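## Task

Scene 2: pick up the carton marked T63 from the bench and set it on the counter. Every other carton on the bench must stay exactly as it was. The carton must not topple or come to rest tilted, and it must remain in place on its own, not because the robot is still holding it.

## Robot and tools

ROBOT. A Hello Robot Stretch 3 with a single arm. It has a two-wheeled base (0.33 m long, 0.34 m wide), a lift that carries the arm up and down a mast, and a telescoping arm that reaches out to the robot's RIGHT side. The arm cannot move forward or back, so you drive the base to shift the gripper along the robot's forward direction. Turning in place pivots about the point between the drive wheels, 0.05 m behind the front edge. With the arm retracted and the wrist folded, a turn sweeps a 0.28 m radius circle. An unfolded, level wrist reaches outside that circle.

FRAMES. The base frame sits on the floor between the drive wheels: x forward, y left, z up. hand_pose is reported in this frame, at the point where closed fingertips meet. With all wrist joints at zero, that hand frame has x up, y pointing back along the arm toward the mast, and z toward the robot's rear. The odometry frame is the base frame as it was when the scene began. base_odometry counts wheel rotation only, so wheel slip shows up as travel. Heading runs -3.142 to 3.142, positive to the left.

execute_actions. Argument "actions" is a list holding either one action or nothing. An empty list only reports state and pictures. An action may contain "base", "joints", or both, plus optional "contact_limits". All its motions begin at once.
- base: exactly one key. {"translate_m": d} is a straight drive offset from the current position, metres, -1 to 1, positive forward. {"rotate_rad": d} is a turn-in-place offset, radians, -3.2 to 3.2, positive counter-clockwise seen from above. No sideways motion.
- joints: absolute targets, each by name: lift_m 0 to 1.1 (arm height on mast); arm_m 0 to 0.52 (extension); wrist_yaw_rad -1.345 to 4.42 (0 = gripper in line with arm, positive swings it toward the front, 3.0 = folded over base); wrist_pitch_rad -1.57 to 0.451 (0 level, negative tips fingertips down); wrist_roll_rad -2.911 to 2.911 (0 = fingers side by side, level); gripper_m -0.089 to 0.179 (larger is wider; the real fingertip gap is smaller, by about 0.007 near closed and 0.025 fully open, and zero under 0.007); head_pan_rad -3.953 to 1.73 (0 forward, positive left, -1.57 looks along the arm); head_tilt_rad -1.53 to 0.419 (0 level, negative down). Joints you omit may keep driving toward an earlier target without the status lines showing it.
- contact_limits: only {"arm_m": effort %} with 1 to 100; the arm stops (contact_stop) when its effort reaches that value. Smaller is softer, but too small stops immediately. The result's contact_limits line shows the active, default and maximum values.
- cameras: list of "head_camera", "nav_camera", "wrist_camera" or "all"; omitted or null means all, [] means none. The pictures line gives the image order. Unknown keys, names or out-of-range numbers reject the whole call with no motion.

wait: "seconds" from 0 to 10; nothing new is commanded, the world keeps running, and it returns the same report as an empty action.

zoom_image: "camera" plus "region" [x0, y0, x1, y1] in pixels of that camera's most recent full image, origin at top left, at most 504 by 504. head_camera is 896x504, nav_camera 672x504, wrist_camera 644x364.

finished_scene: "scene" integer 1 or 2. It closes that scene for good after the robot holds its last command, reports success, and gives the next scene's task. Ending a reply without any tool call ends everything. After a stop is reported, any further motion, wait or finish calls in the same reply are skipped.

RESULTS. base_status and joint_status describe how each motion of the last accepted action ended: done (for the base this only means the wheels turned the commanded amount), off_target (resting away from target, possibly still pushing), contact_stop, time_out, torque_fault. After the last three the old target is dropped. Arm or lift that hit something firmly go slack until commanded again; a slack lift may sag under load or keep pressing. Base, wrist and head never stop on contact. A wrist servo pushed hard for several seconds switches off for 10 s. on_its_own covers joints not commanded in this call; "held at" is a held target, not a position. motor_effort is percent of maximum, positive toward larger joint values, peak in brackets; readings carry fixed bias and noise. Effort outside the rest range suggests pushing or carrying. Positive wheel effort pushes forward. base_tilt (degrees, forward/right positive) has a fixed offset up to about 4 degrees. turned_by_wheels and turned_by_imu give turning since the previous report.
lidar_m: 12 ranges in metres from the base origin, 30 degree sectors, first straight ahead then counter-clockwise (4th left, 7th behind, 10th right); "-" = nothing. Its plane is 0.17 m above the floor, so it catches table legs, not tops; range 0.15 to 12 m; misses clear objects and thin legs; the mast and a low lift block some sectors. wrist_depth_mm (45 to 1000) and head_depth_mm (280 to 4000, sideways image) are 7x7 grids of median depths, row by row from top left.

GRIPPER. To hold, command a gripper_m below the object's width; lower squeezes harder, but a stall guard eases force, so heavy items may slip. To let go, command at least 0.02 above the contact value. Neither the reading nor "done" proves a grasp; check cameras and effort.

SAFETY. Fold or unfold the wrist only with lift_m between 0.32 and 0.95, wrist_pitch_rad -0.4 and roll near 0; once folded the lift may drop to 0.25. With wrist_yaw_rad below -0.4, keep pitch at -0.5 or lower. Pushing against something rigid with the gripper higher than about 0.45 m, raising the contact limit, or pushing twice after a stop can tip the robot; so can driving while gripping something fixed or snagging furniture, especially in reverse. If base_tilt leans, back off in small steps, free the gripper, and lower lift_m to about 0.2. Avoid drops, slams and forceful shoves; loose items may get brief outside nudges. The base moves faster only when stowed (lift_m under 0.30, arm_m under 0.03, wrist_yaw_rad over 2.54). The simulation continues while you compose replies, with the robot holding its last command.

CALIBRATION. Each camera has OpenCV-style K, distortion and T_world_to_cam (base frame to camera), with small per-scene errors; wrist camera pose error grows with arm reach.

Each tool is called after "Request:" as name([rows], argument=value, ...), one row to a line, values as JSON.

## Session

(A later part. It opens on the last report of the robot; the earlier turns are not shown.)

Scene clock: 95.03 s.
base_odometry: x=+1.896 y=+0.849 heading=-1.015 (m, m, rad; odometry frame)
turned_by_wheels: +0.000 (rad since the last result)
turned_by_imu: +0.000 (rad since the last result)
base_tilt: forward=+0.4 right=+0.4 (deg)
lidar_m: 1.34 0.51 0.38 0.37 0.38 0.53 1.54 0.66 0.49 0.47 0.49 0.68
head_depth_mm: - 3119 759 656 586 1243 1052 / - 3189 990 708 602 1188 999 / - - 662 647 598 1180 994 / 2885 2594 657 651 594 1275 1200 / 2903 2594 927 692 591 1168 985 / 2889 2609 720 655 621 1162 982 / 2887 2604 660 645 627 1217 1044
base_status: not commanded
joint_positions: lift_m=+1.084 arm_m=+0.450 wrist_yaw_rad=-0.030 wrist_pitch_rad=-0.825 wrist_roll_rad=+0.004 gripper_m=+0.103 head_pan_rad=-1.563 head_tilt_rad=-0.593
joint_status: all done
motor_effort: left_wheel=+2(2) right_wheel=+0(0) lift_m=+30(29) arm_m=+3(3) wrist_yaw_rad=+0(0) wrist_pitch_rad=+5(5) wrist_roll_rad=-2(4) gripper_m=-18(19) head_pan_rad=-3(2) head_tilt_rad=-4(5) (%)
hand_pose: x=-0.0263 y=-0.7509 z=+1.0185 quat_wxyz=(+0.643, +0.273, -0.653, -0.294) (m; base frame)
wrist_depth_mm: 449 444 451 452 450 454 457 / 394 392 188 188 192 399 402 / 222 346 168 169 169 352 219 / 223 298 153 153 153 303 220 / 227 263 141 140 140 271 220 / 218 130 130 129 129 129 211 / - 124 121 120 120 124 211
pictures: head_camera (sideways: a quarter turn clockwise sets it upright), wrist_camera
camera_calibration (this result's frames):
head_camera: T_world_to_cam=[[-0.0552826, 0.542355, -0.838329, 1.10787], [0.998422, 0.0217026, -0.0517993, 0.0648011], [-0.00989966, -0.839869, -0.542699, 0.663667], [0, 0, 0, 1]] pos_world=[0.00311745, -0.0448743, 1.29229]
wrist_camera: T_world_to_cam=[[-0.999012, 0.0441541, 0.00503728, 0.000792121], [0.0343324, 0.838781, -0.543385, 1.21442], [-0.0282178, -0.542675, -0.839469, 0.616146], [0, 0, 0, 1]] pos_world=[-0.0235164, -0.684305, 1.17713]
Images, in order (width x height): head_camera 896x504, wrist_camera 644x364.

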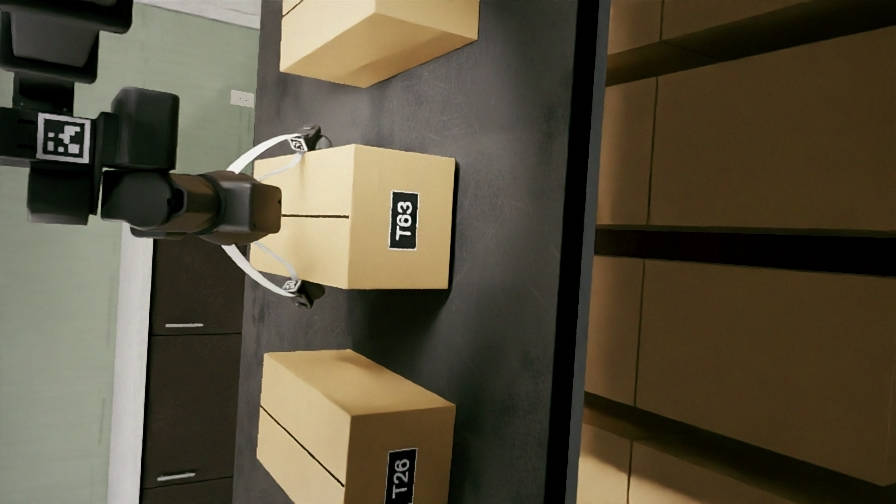

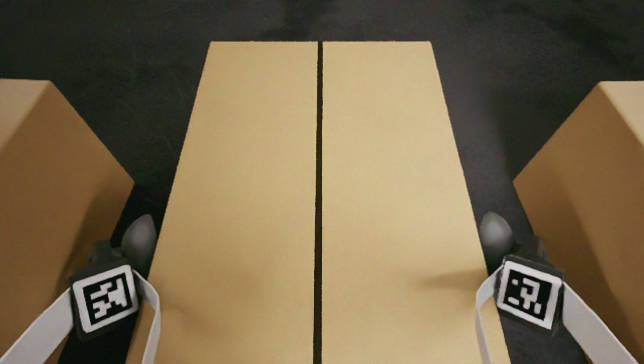

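Holding, slight tilt. Raise further.

Request:
execute_actions([
  {"joints":{"lift_m":1.1}},
], cameras=["head_camera"])

Scene clock: 97.13 s.
base_odometry: x=+1.896 y=+0.849 heading=-1.015 (m, m, rad; odometry frame)
turned_by_wheels: +0.000 (rad since the last result)
turned_by_imu: +0.000 (rad since the last result)
base_tilt: forward=+0.4 right=+0.5 (deg)
lidar_m: 1.34 0.51 0.38 0.37 0.38 0.53 1.54 0.66 0.49 0.47 0.49 0.69
head_depth_mm: 2937 3127 758 658 586 1238 1052 / - 3181 964 709 603 1189 999 / - 3176 628 649 599 1180 995 / 2876 2569 627 651 594 1274 1197 / 2893 2604 927 690 591 1169 986 / 2880 2602 718 656 621 1162 982 / 2906 2617 660 647 626 1227 1043
base_status: not commanded
joint_positions: lift_m=+1.099 arm_m=+0.450 wrist_yaw_rad=-0.030 wrist_pitch_rad=-0.825 wrist_roll_rad=+0.003 gripper_m=+0.103 head_pan_rad=-1.563 head_tilt_rad=-0.593
joint_status: all done
motor_effort: left_wheel=+2(2) right_wheel=+0(0) lift_m=+30(29) arm_m=+3(2) wrist_yaw_rad=-1(0) wrist_pitch_rad=+5(5) wrist_roll_rad=-2(2) gripper_m=-19(18) head_pan_rad=-3(3) head_tilt_rad=-3(4) (%)
hand_pose: x=-0.0263 y=-0.7507 z=+1.0328 quat_wxyz=(+0.642, +0.273, -0.653, -0.294) (m; base frame)
wrist_depth_mm: 470 475 479 477 476 480 483 / 413 414 189 188 191 417 417 / 221 364 169 168 168 371 223 / 224 296 154 153 154 319 220 / 225 263 141 140 140 270 220 / 217 130 130 129 130 130 211 / - 124 120 120 120 124 212
pictures: head_camera (sideways: a quarter turn clockwise sets it upright)
camera_calibration (this result's frames):
head_camera: T_world_to_cam=[[-0.0552827, 0.542355, -0.838329, 1.10787], [0.998422, 0.0217028, -0.0517993, 0.0648011], [-0.00989956, -0.839869, -0.542699, 0.663667], [0, 0, 0, 1]] pos_world=[0.00311746, -0.0448743, 1.29229]
Images, in order (width x height): head_camera 896x504.

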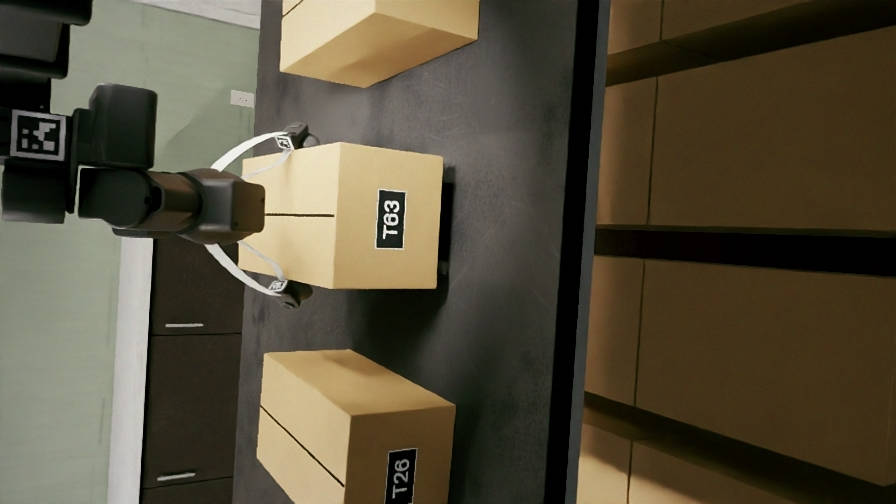

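Request:
execute_actions([
  {"joints":{"arm_m":0.004,"head_pan_rad":-0.6,"head_tilt_rad":-0.8}},
], cameras=["nav_camera","wrist_camera"])

Request:
execute_actions([
  {"base":{"translate_m":1.0},"joints":{"head_pan_rad":-1.3}},
], cameras=["nav_camera","wrist_camera"])

Scene clock: 109.83 s.
base_odometry: x=+1.896 y=+0.849 heading=-1.015 (m, m, rad; odometry frame)
turned_by_wheels: +0.000 (rad since the last result)
turned_by_imu: -0.001 (rad since the last result)
base_tilt: forward=+0.4 right=+0.4 (deg)
lidar_m: 1.34 0.51 0.38 0.37 0.38 0.53 1.54 0.66 0.49 0.47 0.49 0.69
head_depth_mm: 3168 710 677 1393 1256 1051 952 / 2942 900 724 1872 1226 1117 1112 / 2767 890 951 1805 1221 1242 1155 / 2572 2731 2142 1227 1378 1314 1153 / 2332 2607 2272 1821 1523 1312 1143 / 2231 2523 2273 1819 1518 1306 1138 / 2120 2395 2244 1807 1511 1294 1139
base_status: not commanded
joint_positions: lift_m=+1.099 arm_m=+0.004 wrist_yaw_rad=-0.030 wrist_pitch_rad=-0.826 wrist_roll_rad=+0.002 gripper_m=+0.103 head_pan_rad=-0.607 head_tilt_rad=-0.790
joint_status: all done
motor_effort: left_wheel=+2(2) right_wheel=+0(0) lift_m=+30(30) arm_m=-3(5) wrist_yaw_rad=-1(1) wrist_pitch_rad=+5(5) wrist_roll_rad=+0(2) gripper_m=-19(19) head_pan_rad=+3(41) head_tilt_rad=-6(29) (%)
hand_pose: x=-0.0263 y=-0.3052 z=+1.0328 quat_wxyz=(+0.643, +0.274, -0.652, -0.294) (m; base frame)
wrist_depth_mm: 395 390 476 481 485 382 454 / 415 411 188 187 192 415 424 / 368 369 169 169 169 374 375 / - - 154 153 153 - - / - 979 141 141 141 - - / 902 130 129 129 130 130 869 / - 124 120 120 120 124 -
pictures: nav_camera (sideways: a quarter turn counterclockwise sets it upright), wrist_camera
camera_calibration (this result's frames):
nav_camera: T_world_to_cam=[[0.57807, -0.377263, 0.723538, -0.905487], [-0.531072, -0.847147, -0.0174142, 0.0740507], [0.619513, -0.374185, -0.690065, 0.853633], [0, 0, 0, 1]] pos_world=[0.0339246, 0.0405417, 1.24551]
wrist_camera: T_world_to_cam=[[-0.999068, 0.0426764, 0.00641086, -0.0208229], [0.0323788, 0.83948, -0.542425, 0.847528], [-0.0285305, -0.541712, -0.84008, 0.870933], [0, 0, 0, 1]] pos_world=[-0.0233973, -0.2388, 1.19151]
Images, in order (width x height): nav_camera 672x504, wrist_camera 644x364.

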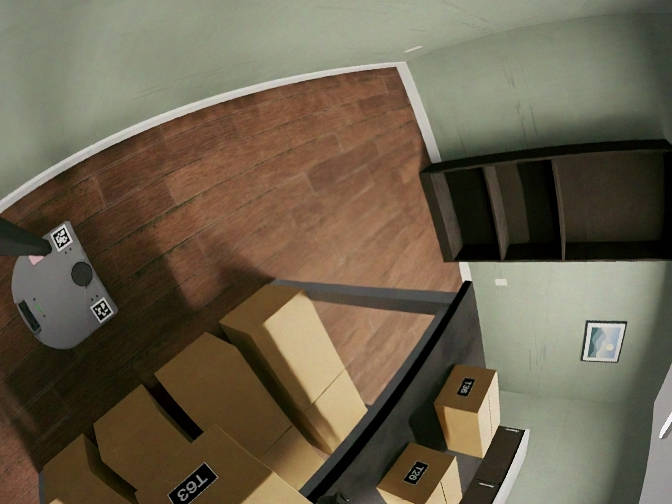

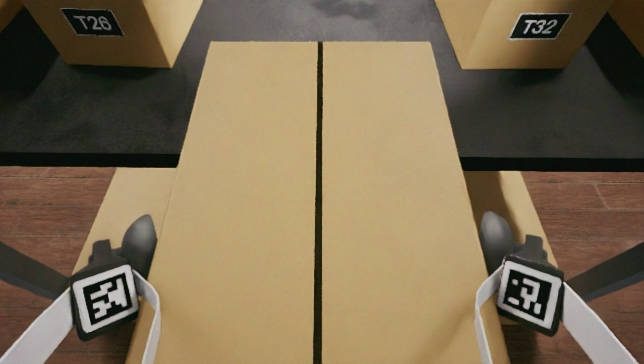

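Scene clock: 121.33 s.
base_odometry: x=+2.424 y=+0.000 heading=-1.015 (m, m, rad; odometry frame)
turned_by_wheels: +0.000 (rad since the last result)
turned_by_imu: -0.001 (rad since the last result)
base_tilt: forward=+0.4 right=+0.4 (deg)
lidar_m: 1.28 0.49 0.36 0.35 0.36 0.51 1.47 0.68 0.57 1.34 1.79 1.33
head_depth_mm: 2359 2633 382 - - - 1106 / 2434 2718 393 306 292 - 1117 / 2640 2831 2307 314 288 295 1135 / 3176 3014 2290 1835 1563 1252 1151 / 3156 3027 2261 1827 1530 1308 1144 / 2648 2736 2256 1814 1512 1306 1143 / 2249 2424 2239 1814 1511 1297 1146
base_status: done
joint_positions: lift_m=+1.099 arm_m=+0.004 wrist_yaw_rad=-0.030 wrist_pitch_rad=-0.826 wrist_roll_rad=+0.002 gripper_m=+0.103 head_pan_rad=-1.293 head_tilt_rad=-0.790
joint_status: all done
motor_effort: left_wheel=+2(7) right_wheel=+0(4) lift_m=+30(30) arm_m=-2(4) wrist_yaw_rad=+0(1) wrist_pitch_rad=+5(5) wrist_roll_rad=-1(1) gripper_m=-18(19) head_pan_rad=-3(37) head_tilt_rad=-5(5) (%)
hand_pose: x=-0.0263 y=-0.3052 z=+1.0328 quat_wxyz=(+0.643, +0.274, -0.652, -0.294) (m; base frame)
wrist_depth_mm: - - - - - 499 476 / - - 188 187 191 447 424 / - - 169 169 169 465 375 / - - 153 153 153 496 - / - - 141 140 140 - - / - 130 130 130 130 129 949 / - 124 121 120 120 124 -
pictures: nav_camera (sideways: a quarter turn counterclockwise sets it upright), wrist_camera
camera_calibration (this result's frames):
nav_camera: T_world_to_cam=[[0.208326, -0.658228, 0.72342, -0.903078], [-0.947577, -0.319051, -0.0174222, 0.0766018], [0.242276, -0.681867, -0.690188, 0.856095], [0, 0, 0, 1]] pos_world=[0.0533094, 0.013752, 1.24551]
wrist_camera: T_world_to_cam=[[-0.999068, 0.0426763, 0.00641087, -0.020823], [0.0323786, 0.83948, -0.542425, 0.847528], [-0.0285305, -0.541712, -0.84008, 0.870933], [0, 0, 0, 1]] pos_world=[-0.0233972, -0.2388, 1.19151]
Images, in order (width x height): nav_camera 672x504, wrist_camera 644x364.

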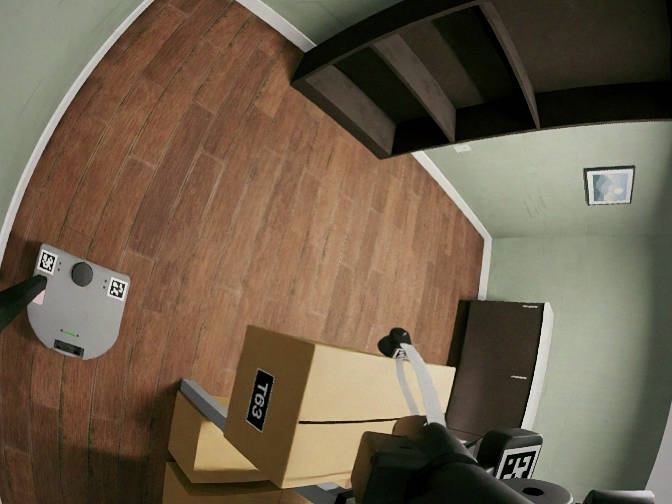

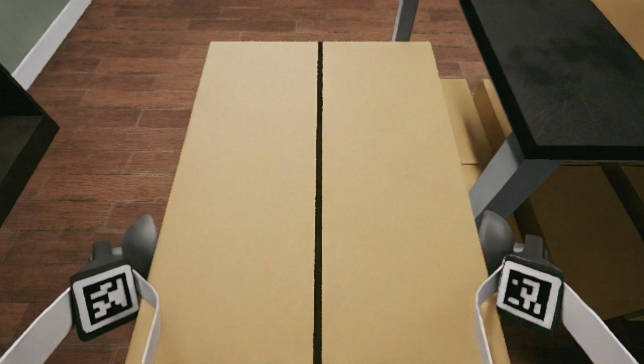

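Request:
execute_actions([
  {"base":{"rotate_rad":-1.42},"joints":{"head_pan_rad":-0.5}},
], cameras=["head_camera","nav_camera"])

Scene clock: 127.87 s.
base_odometry: x=+2.424 y=+0.000 heading=-2.435 (m, m, rad; odometry frame)
turned_by_wheels: -1.420 (rad since the last result)
turned_by_imu: -1.435 (rad since the last result)
base_tilt: forward=+0.4 right=+0.4 (deg)
lidar_m: 2.81 1.79 1.33 0.85 0.43 0.35 0.35 0.39 0.61 1.19 0.60 0.57
head_depth_mm: 1372 711 700 1474 1268 1301 1163 / 3158 792 672 1455 1221 1254 1158 / 2580 888 691 770 946 1173 1153 / 2468 919 2205 1495 1449 1311 1154 / 2400 1370 2052 1743 1515 1309 1146 / 2446 2689 2249 1812 1512 1299 1143 / 2366 2618 2243 1802 1513 1298 1135
base_status: done
joint_positions: lift_m=+1.099 arm_m=+0.004 wrist_yaw_rad=-0.030 wrist_pitch_rad=-0.826 wrist_roll_rad=+0.002 gripper_m=+0.103 head_pan_rad=-0.507 head_tilt_rad=-0.790
joint_status: all done
motor_effort: left_wheel=+2(7) right_wheel=-1(4) lift_m=+30(30) arm_m=-2(3) wrist_yaw_rad=+0(0) wrist_pitch_rad=+5(5) wrist_roll_rad=-1(1) gripper_m=-19(19) head_pan_rad=+3(38) head_tilt_rad=-6(5) (%)
hand_pose: x=-0.0263 y=-0.3052 z=+1.0328 quat_wxyz=(+0.643, +0.274, -0.652, -0.294) (m; base frame)
wrist_depth_mm: 500 - - - - 906 546 / - - 187 188 192 888 530 / - - 168 169 168 825 513 / - - 153 153 153 773 497 / - 980 140 141 141 615 491 / 929 130 130 129 130 129 452 / - 124 121 121 120 124 443
pictures: head_camera (sideways: a quarter turn clockwise sets it upright), nav_camera (sideways: a quarter turn counterclockwise sets it upright)
camera_calibration (this result's frames):
head_camera: T_world_to_cam=[[-0.633763, 0.293553, -0.715661, 0.951504], [0.463952, 0.884557, -0.0480271, 0.0631376], [0.618944, -0.36247, -0.696795, 0.860288], [0, 0, 0, 1]] pos_world=[0.041265, -0.0233372, 1.28343]
nav_camera: T_world_to_cam=[[0.61289, -0.317871, 0.723411, -0.905534], [-0.444052, -0.895832, -0.0174228, 0.0735311], [0.653593, -0.310554, -0.690197, 0.853597], [0, 0, 0, 1]] pos_world=[0.0297389, 0.0431167, 1.24551]
Images, in order (width x height): head_camera 896x504, nav_camera 672x504.

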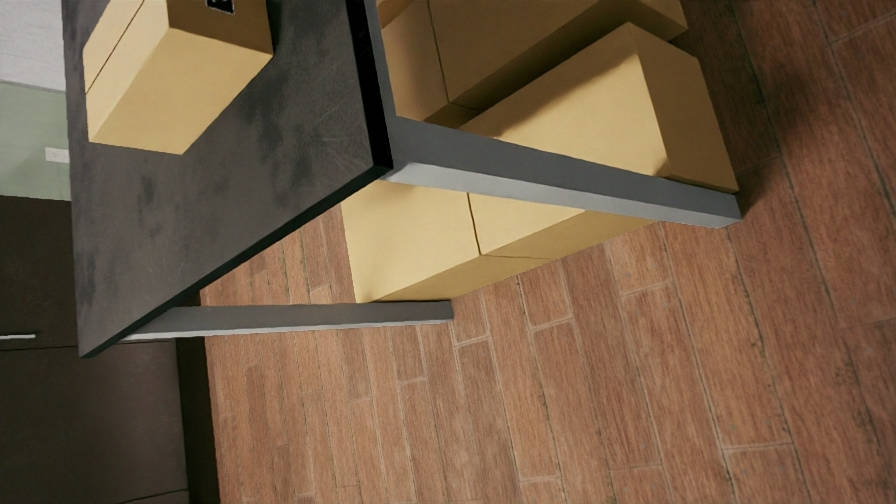

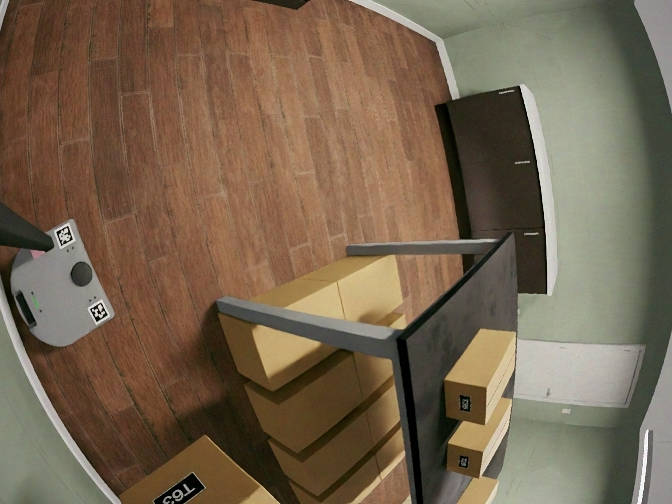

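Request:
execute_actions([
  {"base":{"translate_m":1.0}},
], cameras=["wrist_camera"])

Request:
execute_actions([
  {"base":{"translate_m":1.0},"joints":{"head_pan_rad":-0.15,"head_tilt_rad":-0.5}},
], cameras=["head_camera","nav_camera"])

Scene clock: 142.47 s.
base_odometry: x=+1.664 y=-0.650 heading=-2.434 (m, m, rad; odometry frame)
turned_by_wheels: +0.000 (rad since the last result)
turned_by_imu: -0.001 (rad since the last result)
base_tilt: forward=+0.4 right=+0.4 (deg)
lidar_m: 1.82 1.66 1.10 1.14 1.48 1.34 1.34 0.61 0.50 0.50 0.55 1.84
head_depth_mm: 1843 2746 2351 1865 1550 957 1072 / 1769 2052 2247 1860 1546 1329 1140 / 1728 1973 2226 1856 1543 1317 1155 / 1679 1896 2152 1824 1537 1310 1147 / 1640 1831 2073 1828 1524 1308 1144 / 1589 1774 2046 1817 1513 1303 1142 / 1541 1713 1961 1800 1511 1297 1138
base_status: done
joint_positions: lift_m=+1.099 arm_m=+0.004 wrist_yaw_rad=-0.030 wrist_pitch_rad=-0.826 wrist_roll_rad=+0.002 gripper_m=+0.103 head_pan_rad=-0.507 head_tilt_rad=-0.790
joint_status: not commanded
motor_effort: left_wheel=+2(7) right_wheel=-1(2) lift_m=+30(30) arm_m=-3(2) wrist_yaw_rad=+0(1) wrist_pitch_rad=+5(5) wrist_roll_rad=-1(1) gripper_m=-19(19) head_pan_rad=+2(3) head_tilt_rad=-5(5) (%)
hand_pose: x=-0.0263 y=-0.3052 z=+1.0328 quat_wxyz=(+0.643, +0.274, -0.652, -0.294) (m; base frame)
wrist_depth_mm: - 479 479 482 482 362 339 / 438 418 188 187 192 403 386 / 370 369 170 168 169 373 373 / - 440 153 153 153 333 337 / - 516 141 140 141 314 317 / - 130 130 130 129 129 594 / - 124 121 120 120 124 -
pictures: wrist_camera
camera_calibration (this result's frames):
wrist_camera: T_world_to_cam=[[-0.999068, 0.0426833, 0.0064045, -0.0208144], [0.032388, 0.83948, -0.542425, 0.847525], [-0.0285289, -0.541712, -0.84008, 0.870936], [0, 0, 0, 1]] pos_world=[-0.0233978, -0.238796, 1.19151]
Images, in order (width x height): wrist_camera 644x364.

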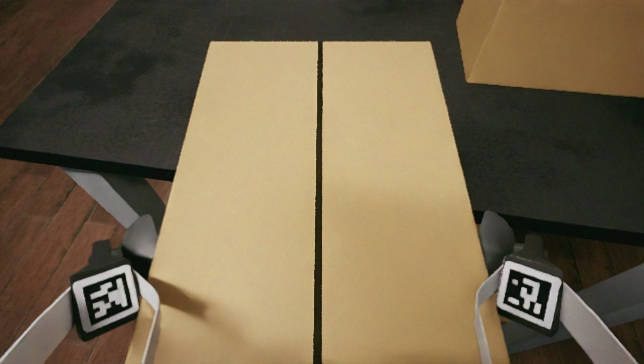

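Scene clock: 153.97 s.
base_odometry: x=+0.904 y=-1.299 heading=-2.434 (m, m, rad; odometry frame)
turned_by_wheels: +0.000 (rad since the last result)
turned_by_imu: -0.001 (rad since the last result)
base_tilt: forward=+0.4 right=+0.4 (deg)
lidar_m: 0.84 1.45 1.19 1.18 1.30 1.68 1.54 0.86 1.01 3.19 1.04 0.84
head_depth_mm: 1192 1293 1362 905 977 1101 1274 / 1197 1298 1337 908 982 1106 1263 / 1192 1300 1320 914 986 1110 1261 / 1202 1302 1300 913 987 1119 1287 / 1204 1311 1275 908 992 1123 1279 / 1208 1313 1250 905 995 1126 1272 / 1215 1317 1414 920 1047 1478 1295
base_status: done
joint_positions: lift_m=+1.099 arm_m=+0.004 wrist_yaw_rad=-0.030 wrist_pitch_rad=-0.826 wrist_roll_rad=+0.002 gripper_m=+0.103 head_pan_rad=-0.157 head_tilt_rad=-0.507
joint_status: all done
motor_effort: left_wheel=+2(7) right_wheel=-1(2) lift_m=+30(30) arm_m=-2(2) wrist_yaw_rad=-1(0) wrist_pitch_rad=+5(5) wrist_roll_rad=+0(1) gripper_m=-19(19) head_pan_rad=+3(27) head_tilt_rad=+3(31) (%)
hand_pose: x=-0.0263 y=-0.3052 z=+1.0328 quat_wxyz=(+0.643, +0.274, -0.652, -0.294) (m; base frame)
wrist_depth_mm: 867 - - - - - - / 875 - 189 188 192 - - / 890 - 169 168 169 - - / 895 - 153 153 153 - - / 948 - 140 140 140 - - / 921 130 130 130 129 129 942 / - 124 120 120 120 124 -
pictures: head_camera (sideways: a quarter turn clockwise sets it upright), nav_camera (sideways: a quarter turn counterclockwise sets it upright)
camera_calibration (this result's frames):
head_camera: T_world_to_cam=[[-0.471371, 0.0229073, -0.881637, 1.16689], [0.146787, 0.987757, -0.0528159, 0.0713254], [0.869634, -0.154309, -0.468963, 0.562362], [0, 0, 0, 1]] pos_world=[0.0505205, -0.010405, 1.29627]
nav_camera: T_world_to_cam=[[0.458215, -0.052608, 0.887283, -1.11823], [-0.107083, -0.994243, -0.00364943, 0.0535481], [0.882368, -0.0933409, -0.46121, 0.554299], [0, 0, 0, 1]] pos_world=[0.0290285, 0.0461507, 1.24803]
Images, in order (width x height): head_camera 896x504, nav_camera 672x504.

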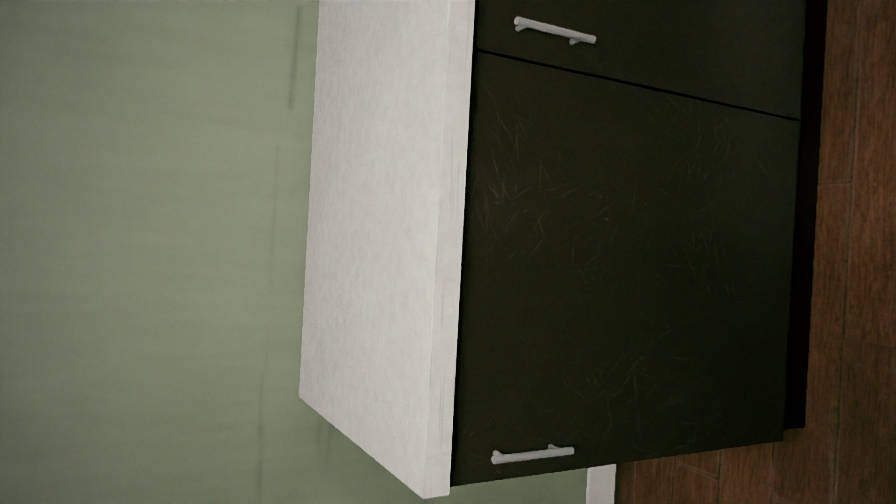

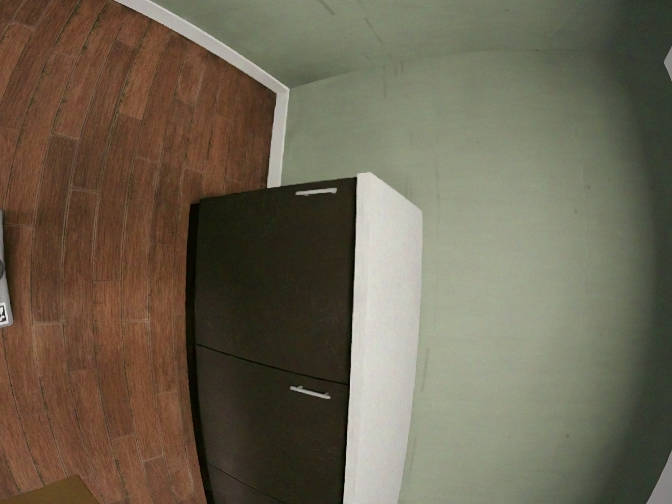

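Request:
execute_actions([
  {"base":{"translate_m":0.27},"joints":{"arm_m":0.08}},
], cameras=[])

Request:
execute_actions([
  {"base":{"rotate_rad":1.36},"joints":{"head_pan_rad":-1.57,"head_tilt_rad":-0.6}},
], cameras=["wrist_camera"])

Scene clock: 161.20 s.
base_odometry: x=+0.699 y=-1.475 heading=-2.434 (m, m, rad; odometry frame)
turned_by_wheels: +0.000 (rad since the last result)
turned_by_imu: -0.001 (rad since the last result)
base_tilt: forward=+0.4 right=+0.5 (deg)
lidar_m: 0.57 0.63 1.14 1.14 1.23 1.89 1.72 1.09 1.47 1.39 0.71 0.58
head_depth_mm: 966 1047 1125 851 668 728 836 / 966 1049 1133 843 664 733 839 / 969 1052 1128 832 659 735 841 / 975 1052 1123 825 654 738 847 / 975 1060 1128 812 665 740 850 / 977 1061 1135 805 668 745 856 / 982 1068 1166 840 663 745 876
base_status: done
joint_positions: lift_m=+1.099 arm_m=+0.080 wrist_yaw_rad=-0.030 wrist_pitch_rad=-0.826 wrist_roll_rad=+0.002 gripper_m=+0.103 head_pan_rad=-0.157 head_tilt_rad=-0.507
joint_status: all done
motor_effort: left_wheel=+2(7) right_wheel=-1(2) lift_m=+30(30) arm_m=+4(3) wrist_yaw_rad=+0(0) wrist_pitch_rad=+5(5) wrist_roll_rad=-1(0) gripper_m=-19(18) head_pan_rad=+3(2) head_tilt_rad=+3(3) (%)
hand_pose: x=-0.0263 y=-0.3806 z=+1.0328 quat_wxyz=(+0.643, +0.274, -0.652, -0.294) (m; base frame)
wrist_depth_mm: 569 811 - - - - - / 601 822 188 188 192 - - / 605 851 169 169 169 - - / 625 828 154 153 153 - - / 635 754 140 140 141 - - / 627 130 130 130 130 129 - / 701 124 120 120 120 124 -
pictures: none
No camera images: the call's "cameras" was empty. Leave "cameras" out to get every camera's image.

Scene clock: 164.30 s.
base_odometry: x=+0.699 y=-1.475 heading=-1.074 (m, m, rad; odometry frame)
turned_by_wheels: +1.360 (rad since the last result)
turned_by_imu: +1.374 (rad since the last result)
base_tilt: forward=+0.4 right=+0.5 (deg)
lidar_m: 1.13 1.17 1.24 2.59 1.09 1.16 3.23 0.85 0.60 0.57 0.59 1.19
head_depth_mm: - - - 695 717 840 1009 / - - - - 327 302 1006 / - - - - 320 305 1008 / 979 1070 948 399 324 308 1006 / 976 1075 997 728 342 311 1002 / 977 1075 981 694 711 830 997 / 973 1073 1139 685 710 830 1156
base_status: done
joint_positions: lift_m=+1.099 arm_m=+0.080 wrist_yaw_rad=-0.030 wrist_pitch_rad=-0.826 wrist_roll_rad=+0.002 gripper_m=+0.103 head_pan_rad=-1.563 head_tilt_rad=-0.593
joint_status: all done
motor_effort: left_wheel=-1(5) right_wheel=+3(6) lift_m=+30(30) arm_m=+4(4) wrist_yaw_rad=-1(1) wrist_pitch_rad=+5(5) wrist_roll_rad=-1(1) gripper_m=-19(19) head_pan_rad=-3(41) head_tilt_rad=-4(17) (%)
hand_pose: x=-0.0263 y=-0.3806 z=+1.0328 quat_wxyz=(+0.643, +0.274, -0.652, -0.294) (m; base frame)
wrist_depth_mm: 848 489 484 488 487 494 494 / 939 420 188 187 192 424 431 / 381 375 169 168 168 386 386 / - 433 154 154 153 481 503 / - 461 140 141 140 579 682 / - 130 130 130 129 130 - / - 124 120 120 120 124 -
pictures: wrist_camera
camera_calibration (this result's frames):
wrist_camera: T_world_to_cam=[[-0.999068, 0.0426768, 0.00641114, -0.0176049], [0.0323799, 0.839499, -0.542395, 0.910802], [-0.0285298, -0.541682, -0.840099, 0.830113], [0, 0, 0, 1]] pos_world=[-0.0233973, -0.31421, 1.1915]
Images, in order (width x height): wrist_camera 644x364.

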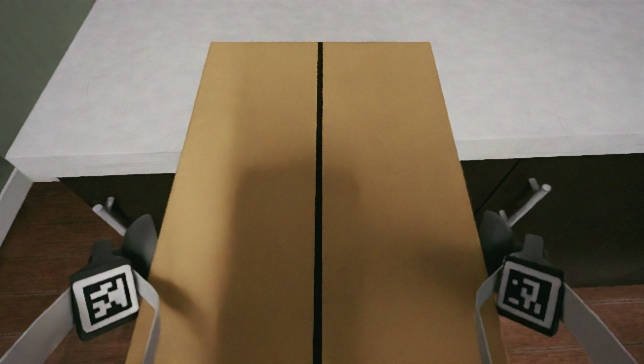

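Request:
execute_actions([
  {"joints":{"arm_m":0.5}},
], cameras=[])

Request:
execute_actions([
  {"joints":{"lift_m":1.068}},
], cameras=["head_camera"])

Scene clock: 171.07 s.
base_odometry: x=+0.699 y=-1.475 heading=-1.074 (m, m, rad; odometry frame)
turned_by_wheels: +0.000 (rad since the last result)
turned_by_imu: -0.001 (rad since the last result)
base_tilt: forward=+0.4 right=+0.5 (deg)
lidar_m: 1.14 1.17 1.23 2.59 1.08 1.16 3.29 0.85 0.60 0.57 0.59 1.19
head_depth_mm: 1010 1081 1039 722 718 841 1010 / 994 1075 1028 716 716 839 1009 / - 1065 671 694 716 835 1004 / 979 1062 671 698 715 833 1004 / 976 1075 990 697 714 833 1000 / 975 1072 978 690 710 830 996 / 977 1068 1144 684 709 831 1163
base_status: not commanded
joint_positions: lift_m=+1.099 arm_m=+0.500 wrist_yaw_rad=-0.030 wrist_pitch_rad=-0.826 wrist_roll_rad=+0.002 gripper_m=+0.103 head_pan_rad=-1.563 head_tilt_rad=-0.593
joint_status: all done
motor_effort: left_wheel=-1(1) right_wheel=+3(2) lift_m=+30(30) arm_m=+4(7) wrist_yaw_rad=+0(1) wrist_pitch_rad=+5(5) wrist_roll_rad=+0(1) gripper_m=-19(19) head_pan_rad=-4(3) head_tilt_rad=-4(3) (%)
hand_pose: x=-0.0263 y=-0.8006 z=+1.0328 quat_wxyz=(+0.643, +0.274, -0.652, -0.294) (m; base frame)
wrist_depth_mm: 452 457 455 459 468 474 475 / 428 422 188 187 191 428 426 / 367 369 169 168 168 377 376 / 333 331 153 153 153 337 338 / 301 301 140 140 140 307 306 / 280 130 130 129 130 130 282 / - 124 121 120 120 124 260
pictures: none
No camera images: the call's "cameras" was empty. Leave "cameras" out to get every camera's image.

Scene clock: 172.13 s.
base_odometry: x=+0.699 y=-1.475 heading=-1.074 (m, m, rad; odometry frame)
turned_by_wheels: +0.000 (rad since the last result)
turned_by_imu: +0.000 (rad since the last result)
base_tilt: forward=+0.4 right=+0.5 (deg)
lidar_m: 1.13 1.16 1.23 2.59 1.09 1.16 3.24 0.85 0.60 0.57 0.59 1.19
head_depth_mm: 949 1096 1044 723 718 842 1008 / 952 1096 1034 716 716 837 1005 / 954 - 700 689 715 836 1004 / 977 1077 690 693 714 837 1002 / 981 1073 989 698 713 833 998 / 977 1072 983 693 710 832 996 / 976 1076 1145 685 710 827 1156
base_status: not commanded
joint_positions: lift_m=+1.069 arm_m=+0.500 wrist_yaw_rad=-0.030 wrist_pitch_rad=-0.826 wrist_roll_rad=+0.002 gripper_m=+0.103 head_pan_rad=-1.563 head_tilt_rad=-0.593
joint_status: all done
motor_effort: left_wheel=-1(1) right_wheel=+3(2) lift_m=+8(23) arm_m=+4(5) wrist_yaw_rad=+0(0) wrist_pitch_rad=+5(5) wrist_roll_rad=+0(1) gripper_m=-19(18) head_pan_rad=-3(4) head_tilt_rad=-5(5) (%)
hand_pose: x=-0.0263 y=-0.8006 z=+1.0027 quat_wxyz=(+0.643, +0.274, -0.652, -0.294) (m; base frame)
wrist_depth_mm: 435 435 428 430 433 434 433 / 371 376 201 196 199 376 381 / 331 328 173 173 173 337 338 / 296 297 156 156 155 302 301 / 269 268 142 142 141 273 275 / 250 130 130 129 130 130 249 / 225 122 120 120 120 123 231
pictures: head_camera (sideways: a quarter turn clockwise sets it upright)
camera_calibration (this result's frames):
head_camera: T_world_to_cam=[[-0.0552807, 0.542331, -0.838344, 1.1079], [0.998422, 0.0216979, -0.0517997, 0.0648017], [-0.00990224, -0.839885, -0.542674, 0.663635], [0, 0, 0, 1]] pos_world=[0.00311731, -0.0448745, 1.29229]
Images, in order (width x height): head_camera 896x504.

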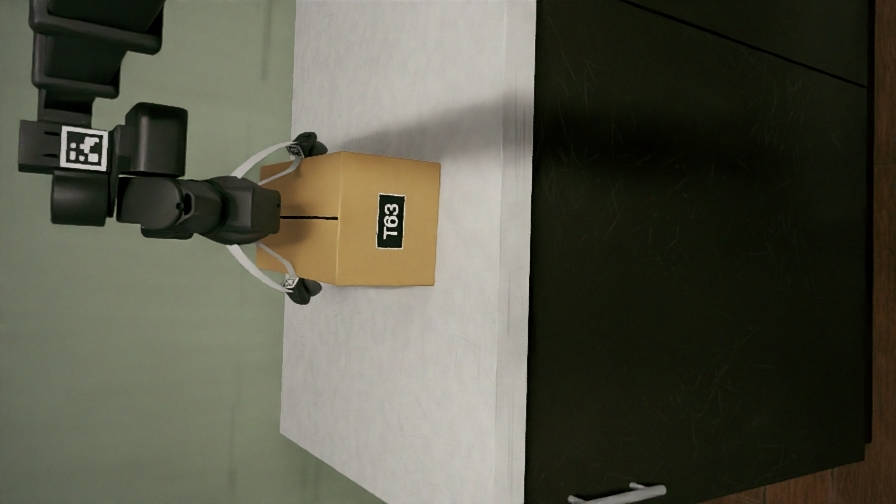

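Request:
execute_actions([
  {"joints":{"gripper_m":0.179}},
], cameras=[])

Request:
execute_actions([
  {"joints":{"lift_m":1.1,"arm_m":0.3,"head_pan_rad":-3.9,"head_tilt_rad":-0.3}},
])

Scene clock: 175.77 s.
base_odometry: x=+0.699 y=-1.475 heading=-1.074 (m, m, rad; odometry frame)
turned_by_wheels: +0.000 (rad since the last result)
turned_by_imu: +0.000 (rad since the last result)
base_tilt: forward=+0.4 right=+0.5 (deg)
lidar_m: 1.13 1.16 1.24 2.58 1.09 1.16 3.27 0.85 0.60 0.57 0.59 1.19
head_depth_mm: 947 1095 1040 723 718 840 1011 / 955 1091 1030 717 716 838 1008 / 957 - 706 689 715 836 1007 / 981 1076 693 691 713 833 1003 / 974 1074 989 697 712 833 1002 / 974 1077 977 691 712 831 999 / 975 1073 1141 686 709 829 1158
base_status: not commanded
joint_positions: lift_m=+1.069 arm_m=+0.500 wrist_yaw_rad=-0.030 wrist_pitch_rad=-0.824 wrist_roll_rad=+0.002 gripper_m=+0.179 head_pan_rad=-1.563 head_tilt_rad=-0.593
joint_status: all done
motor_effort: left_wheel=+0(1) right_wheel=+3(3) lift_m=+8(8) arm_m=+4(4) wrist_yaw_rad=+0(1) wrist_pitch_rad=+5(5) wrist_roll_rad=-1(0) gripper_m=+1(85) head_pan_rad=-3(4) head_tilt_rad=-3(3) (%)
hand_pose: x=-0.0263 y=-0.8009 z=+1.0029 quat_wxyz=(+0.643, +0.273, -0.652, -0.294) (m; base frame)
wrist_depth_mm: 431 436 442 435 437 440 440 / 372 374 205 200 205 382 384 / 328 335 176 177 178 333 338 / 295 298 158 159 159 303 305 / 275 271 143 144 144 275 273 / - 133 131 131 132 134 254 / 223 123 121 121 121 125 226
pictures: none
No camera images: the call's "cameras" was empty. Leave "cameras" out to get every camera's image.

Scene clock: 178.47 s.
base_odometry: x=+0.699 y=-1.475 heading=-1.074 (m, m, rad; odometry frame)
turned_by_wheels: +0.000 (rad since the last result)
turned_by_imu: +0.000 (rad since the last result)
base_tilt: forward=+0.4 right=+0.5 (deg)
lidar_m: 1.14 1.17 1.23 2.59 1.09 1.16 3.23 0.85 0.60 0.57 0.59 1.20
head_depth_mm: - - - - - - - / - - - - - - - / - - - - - 1273 1358 / - - - - - 1576 1386 / - - - - 1941 1613 1505 / - - - - 2021 1763 1521 / - - - - 2093 1934 1523
base_status: not commanded
joint_positions: lift_m=+1.099 arm_m=+0.300 wrist_yaw_rad=-0.030 wrist_pitch_rad=-0.823 wrist_roll_rad=+0.002 gripper_m=+0.179 head_pan_rad=-3.893 head_tilt_rad=-0.310
joint_status: all done
motor_effort: left_wheel=-1(1) right_wheel=+2(3) lift_m=+29(31) arm_m=-3(2) wrist_yaw_rad=-1(1) wrist_pitch_rad=+4(5) wrist_roll_rad=-1(1) gripper_m=+1(0) head_pan_rad=-3(42) head_tilt_rad=+5(33) (%)
hand_pose: x=-0.0263 y=-0.6017 z=+1.0332 quat_wxyz=(+0.643, +0.273, -0.652, -0.293) (m; base frame)
wrist_depth_mm: 636 480 458 284 477 486 491 / 446 422 260 247 405 426 429 / 372 375 222 218 229 380 378 / 336 334 230 220 242 337 341 / 303 307 299 287 302 306 308 / - 278 278 279 281 281 285 / 250 257 254 256 260 257 256
pictures: head_camera (sideways: a quarter turn clockwise sets it upright), nav_camera (sideways: a quarter turn counterclockwise sets it upright), wrist_camera
camera_calibration (this result's frames):
head_camera: T_world_to_cam=[[0.244766, -0.158623, -0.956519, 1.26025], [-0.682285, -0.729113, -0.0536804, 0.077522], [-0.688895, 0.665757, -0.286688, 0.334666], [0, 0, 0, 1]] pos_world=[-0.0250246, 0.0336204, 1.30556]
nav_camera: T_world_to_cam=[[-0.216548, 0.175224, 0.960419, -1.20957], [0.645495, 0.76374, 0.00620047, 0.0361335], [-0.732423, 0.621288, -0.278492, 0.326366], [0, 0, 0, 1]] pos_world=[-0.0462151, -0.0184187, 1.25236]
wrist_camera: T_world_to_cam=[[-0.999068, 0.0426845, 0.00638921, -0.00816043], [0.0323279, 0.83816, -0.544465, 1.09797], [-0.0285954, -0.543751, -0.838759, 0.708079], [0, 0, 0, 1]] pos_world=[-0.0234, -0.534907, 1.19176]
Images, in order (width x height): head_camera 896x504, nav_camera 672x504, wrist_camera 644x364.

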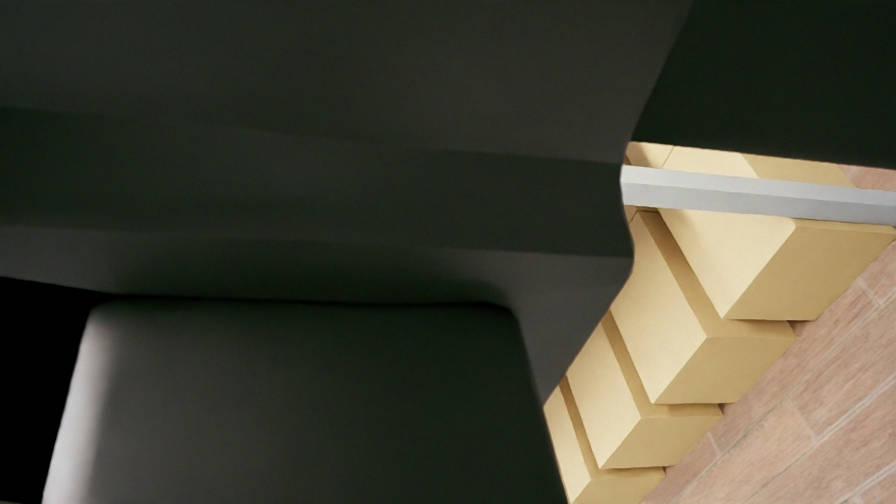

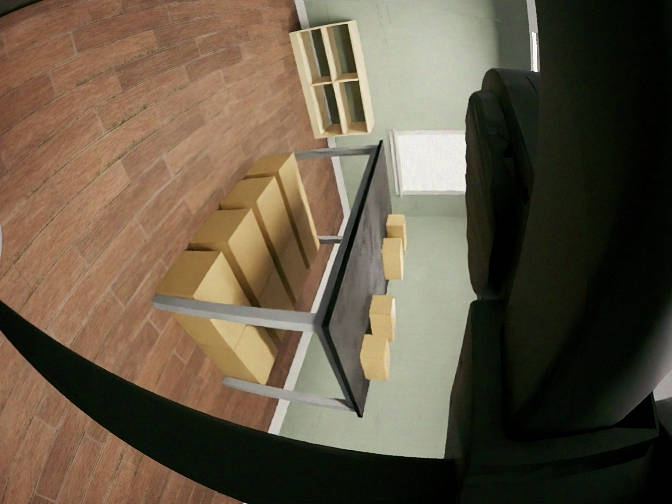

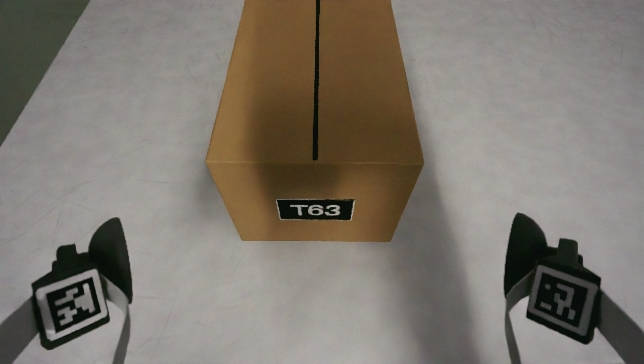

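Request:
finished_scene(scene=2)

The scene is finished: the task was done.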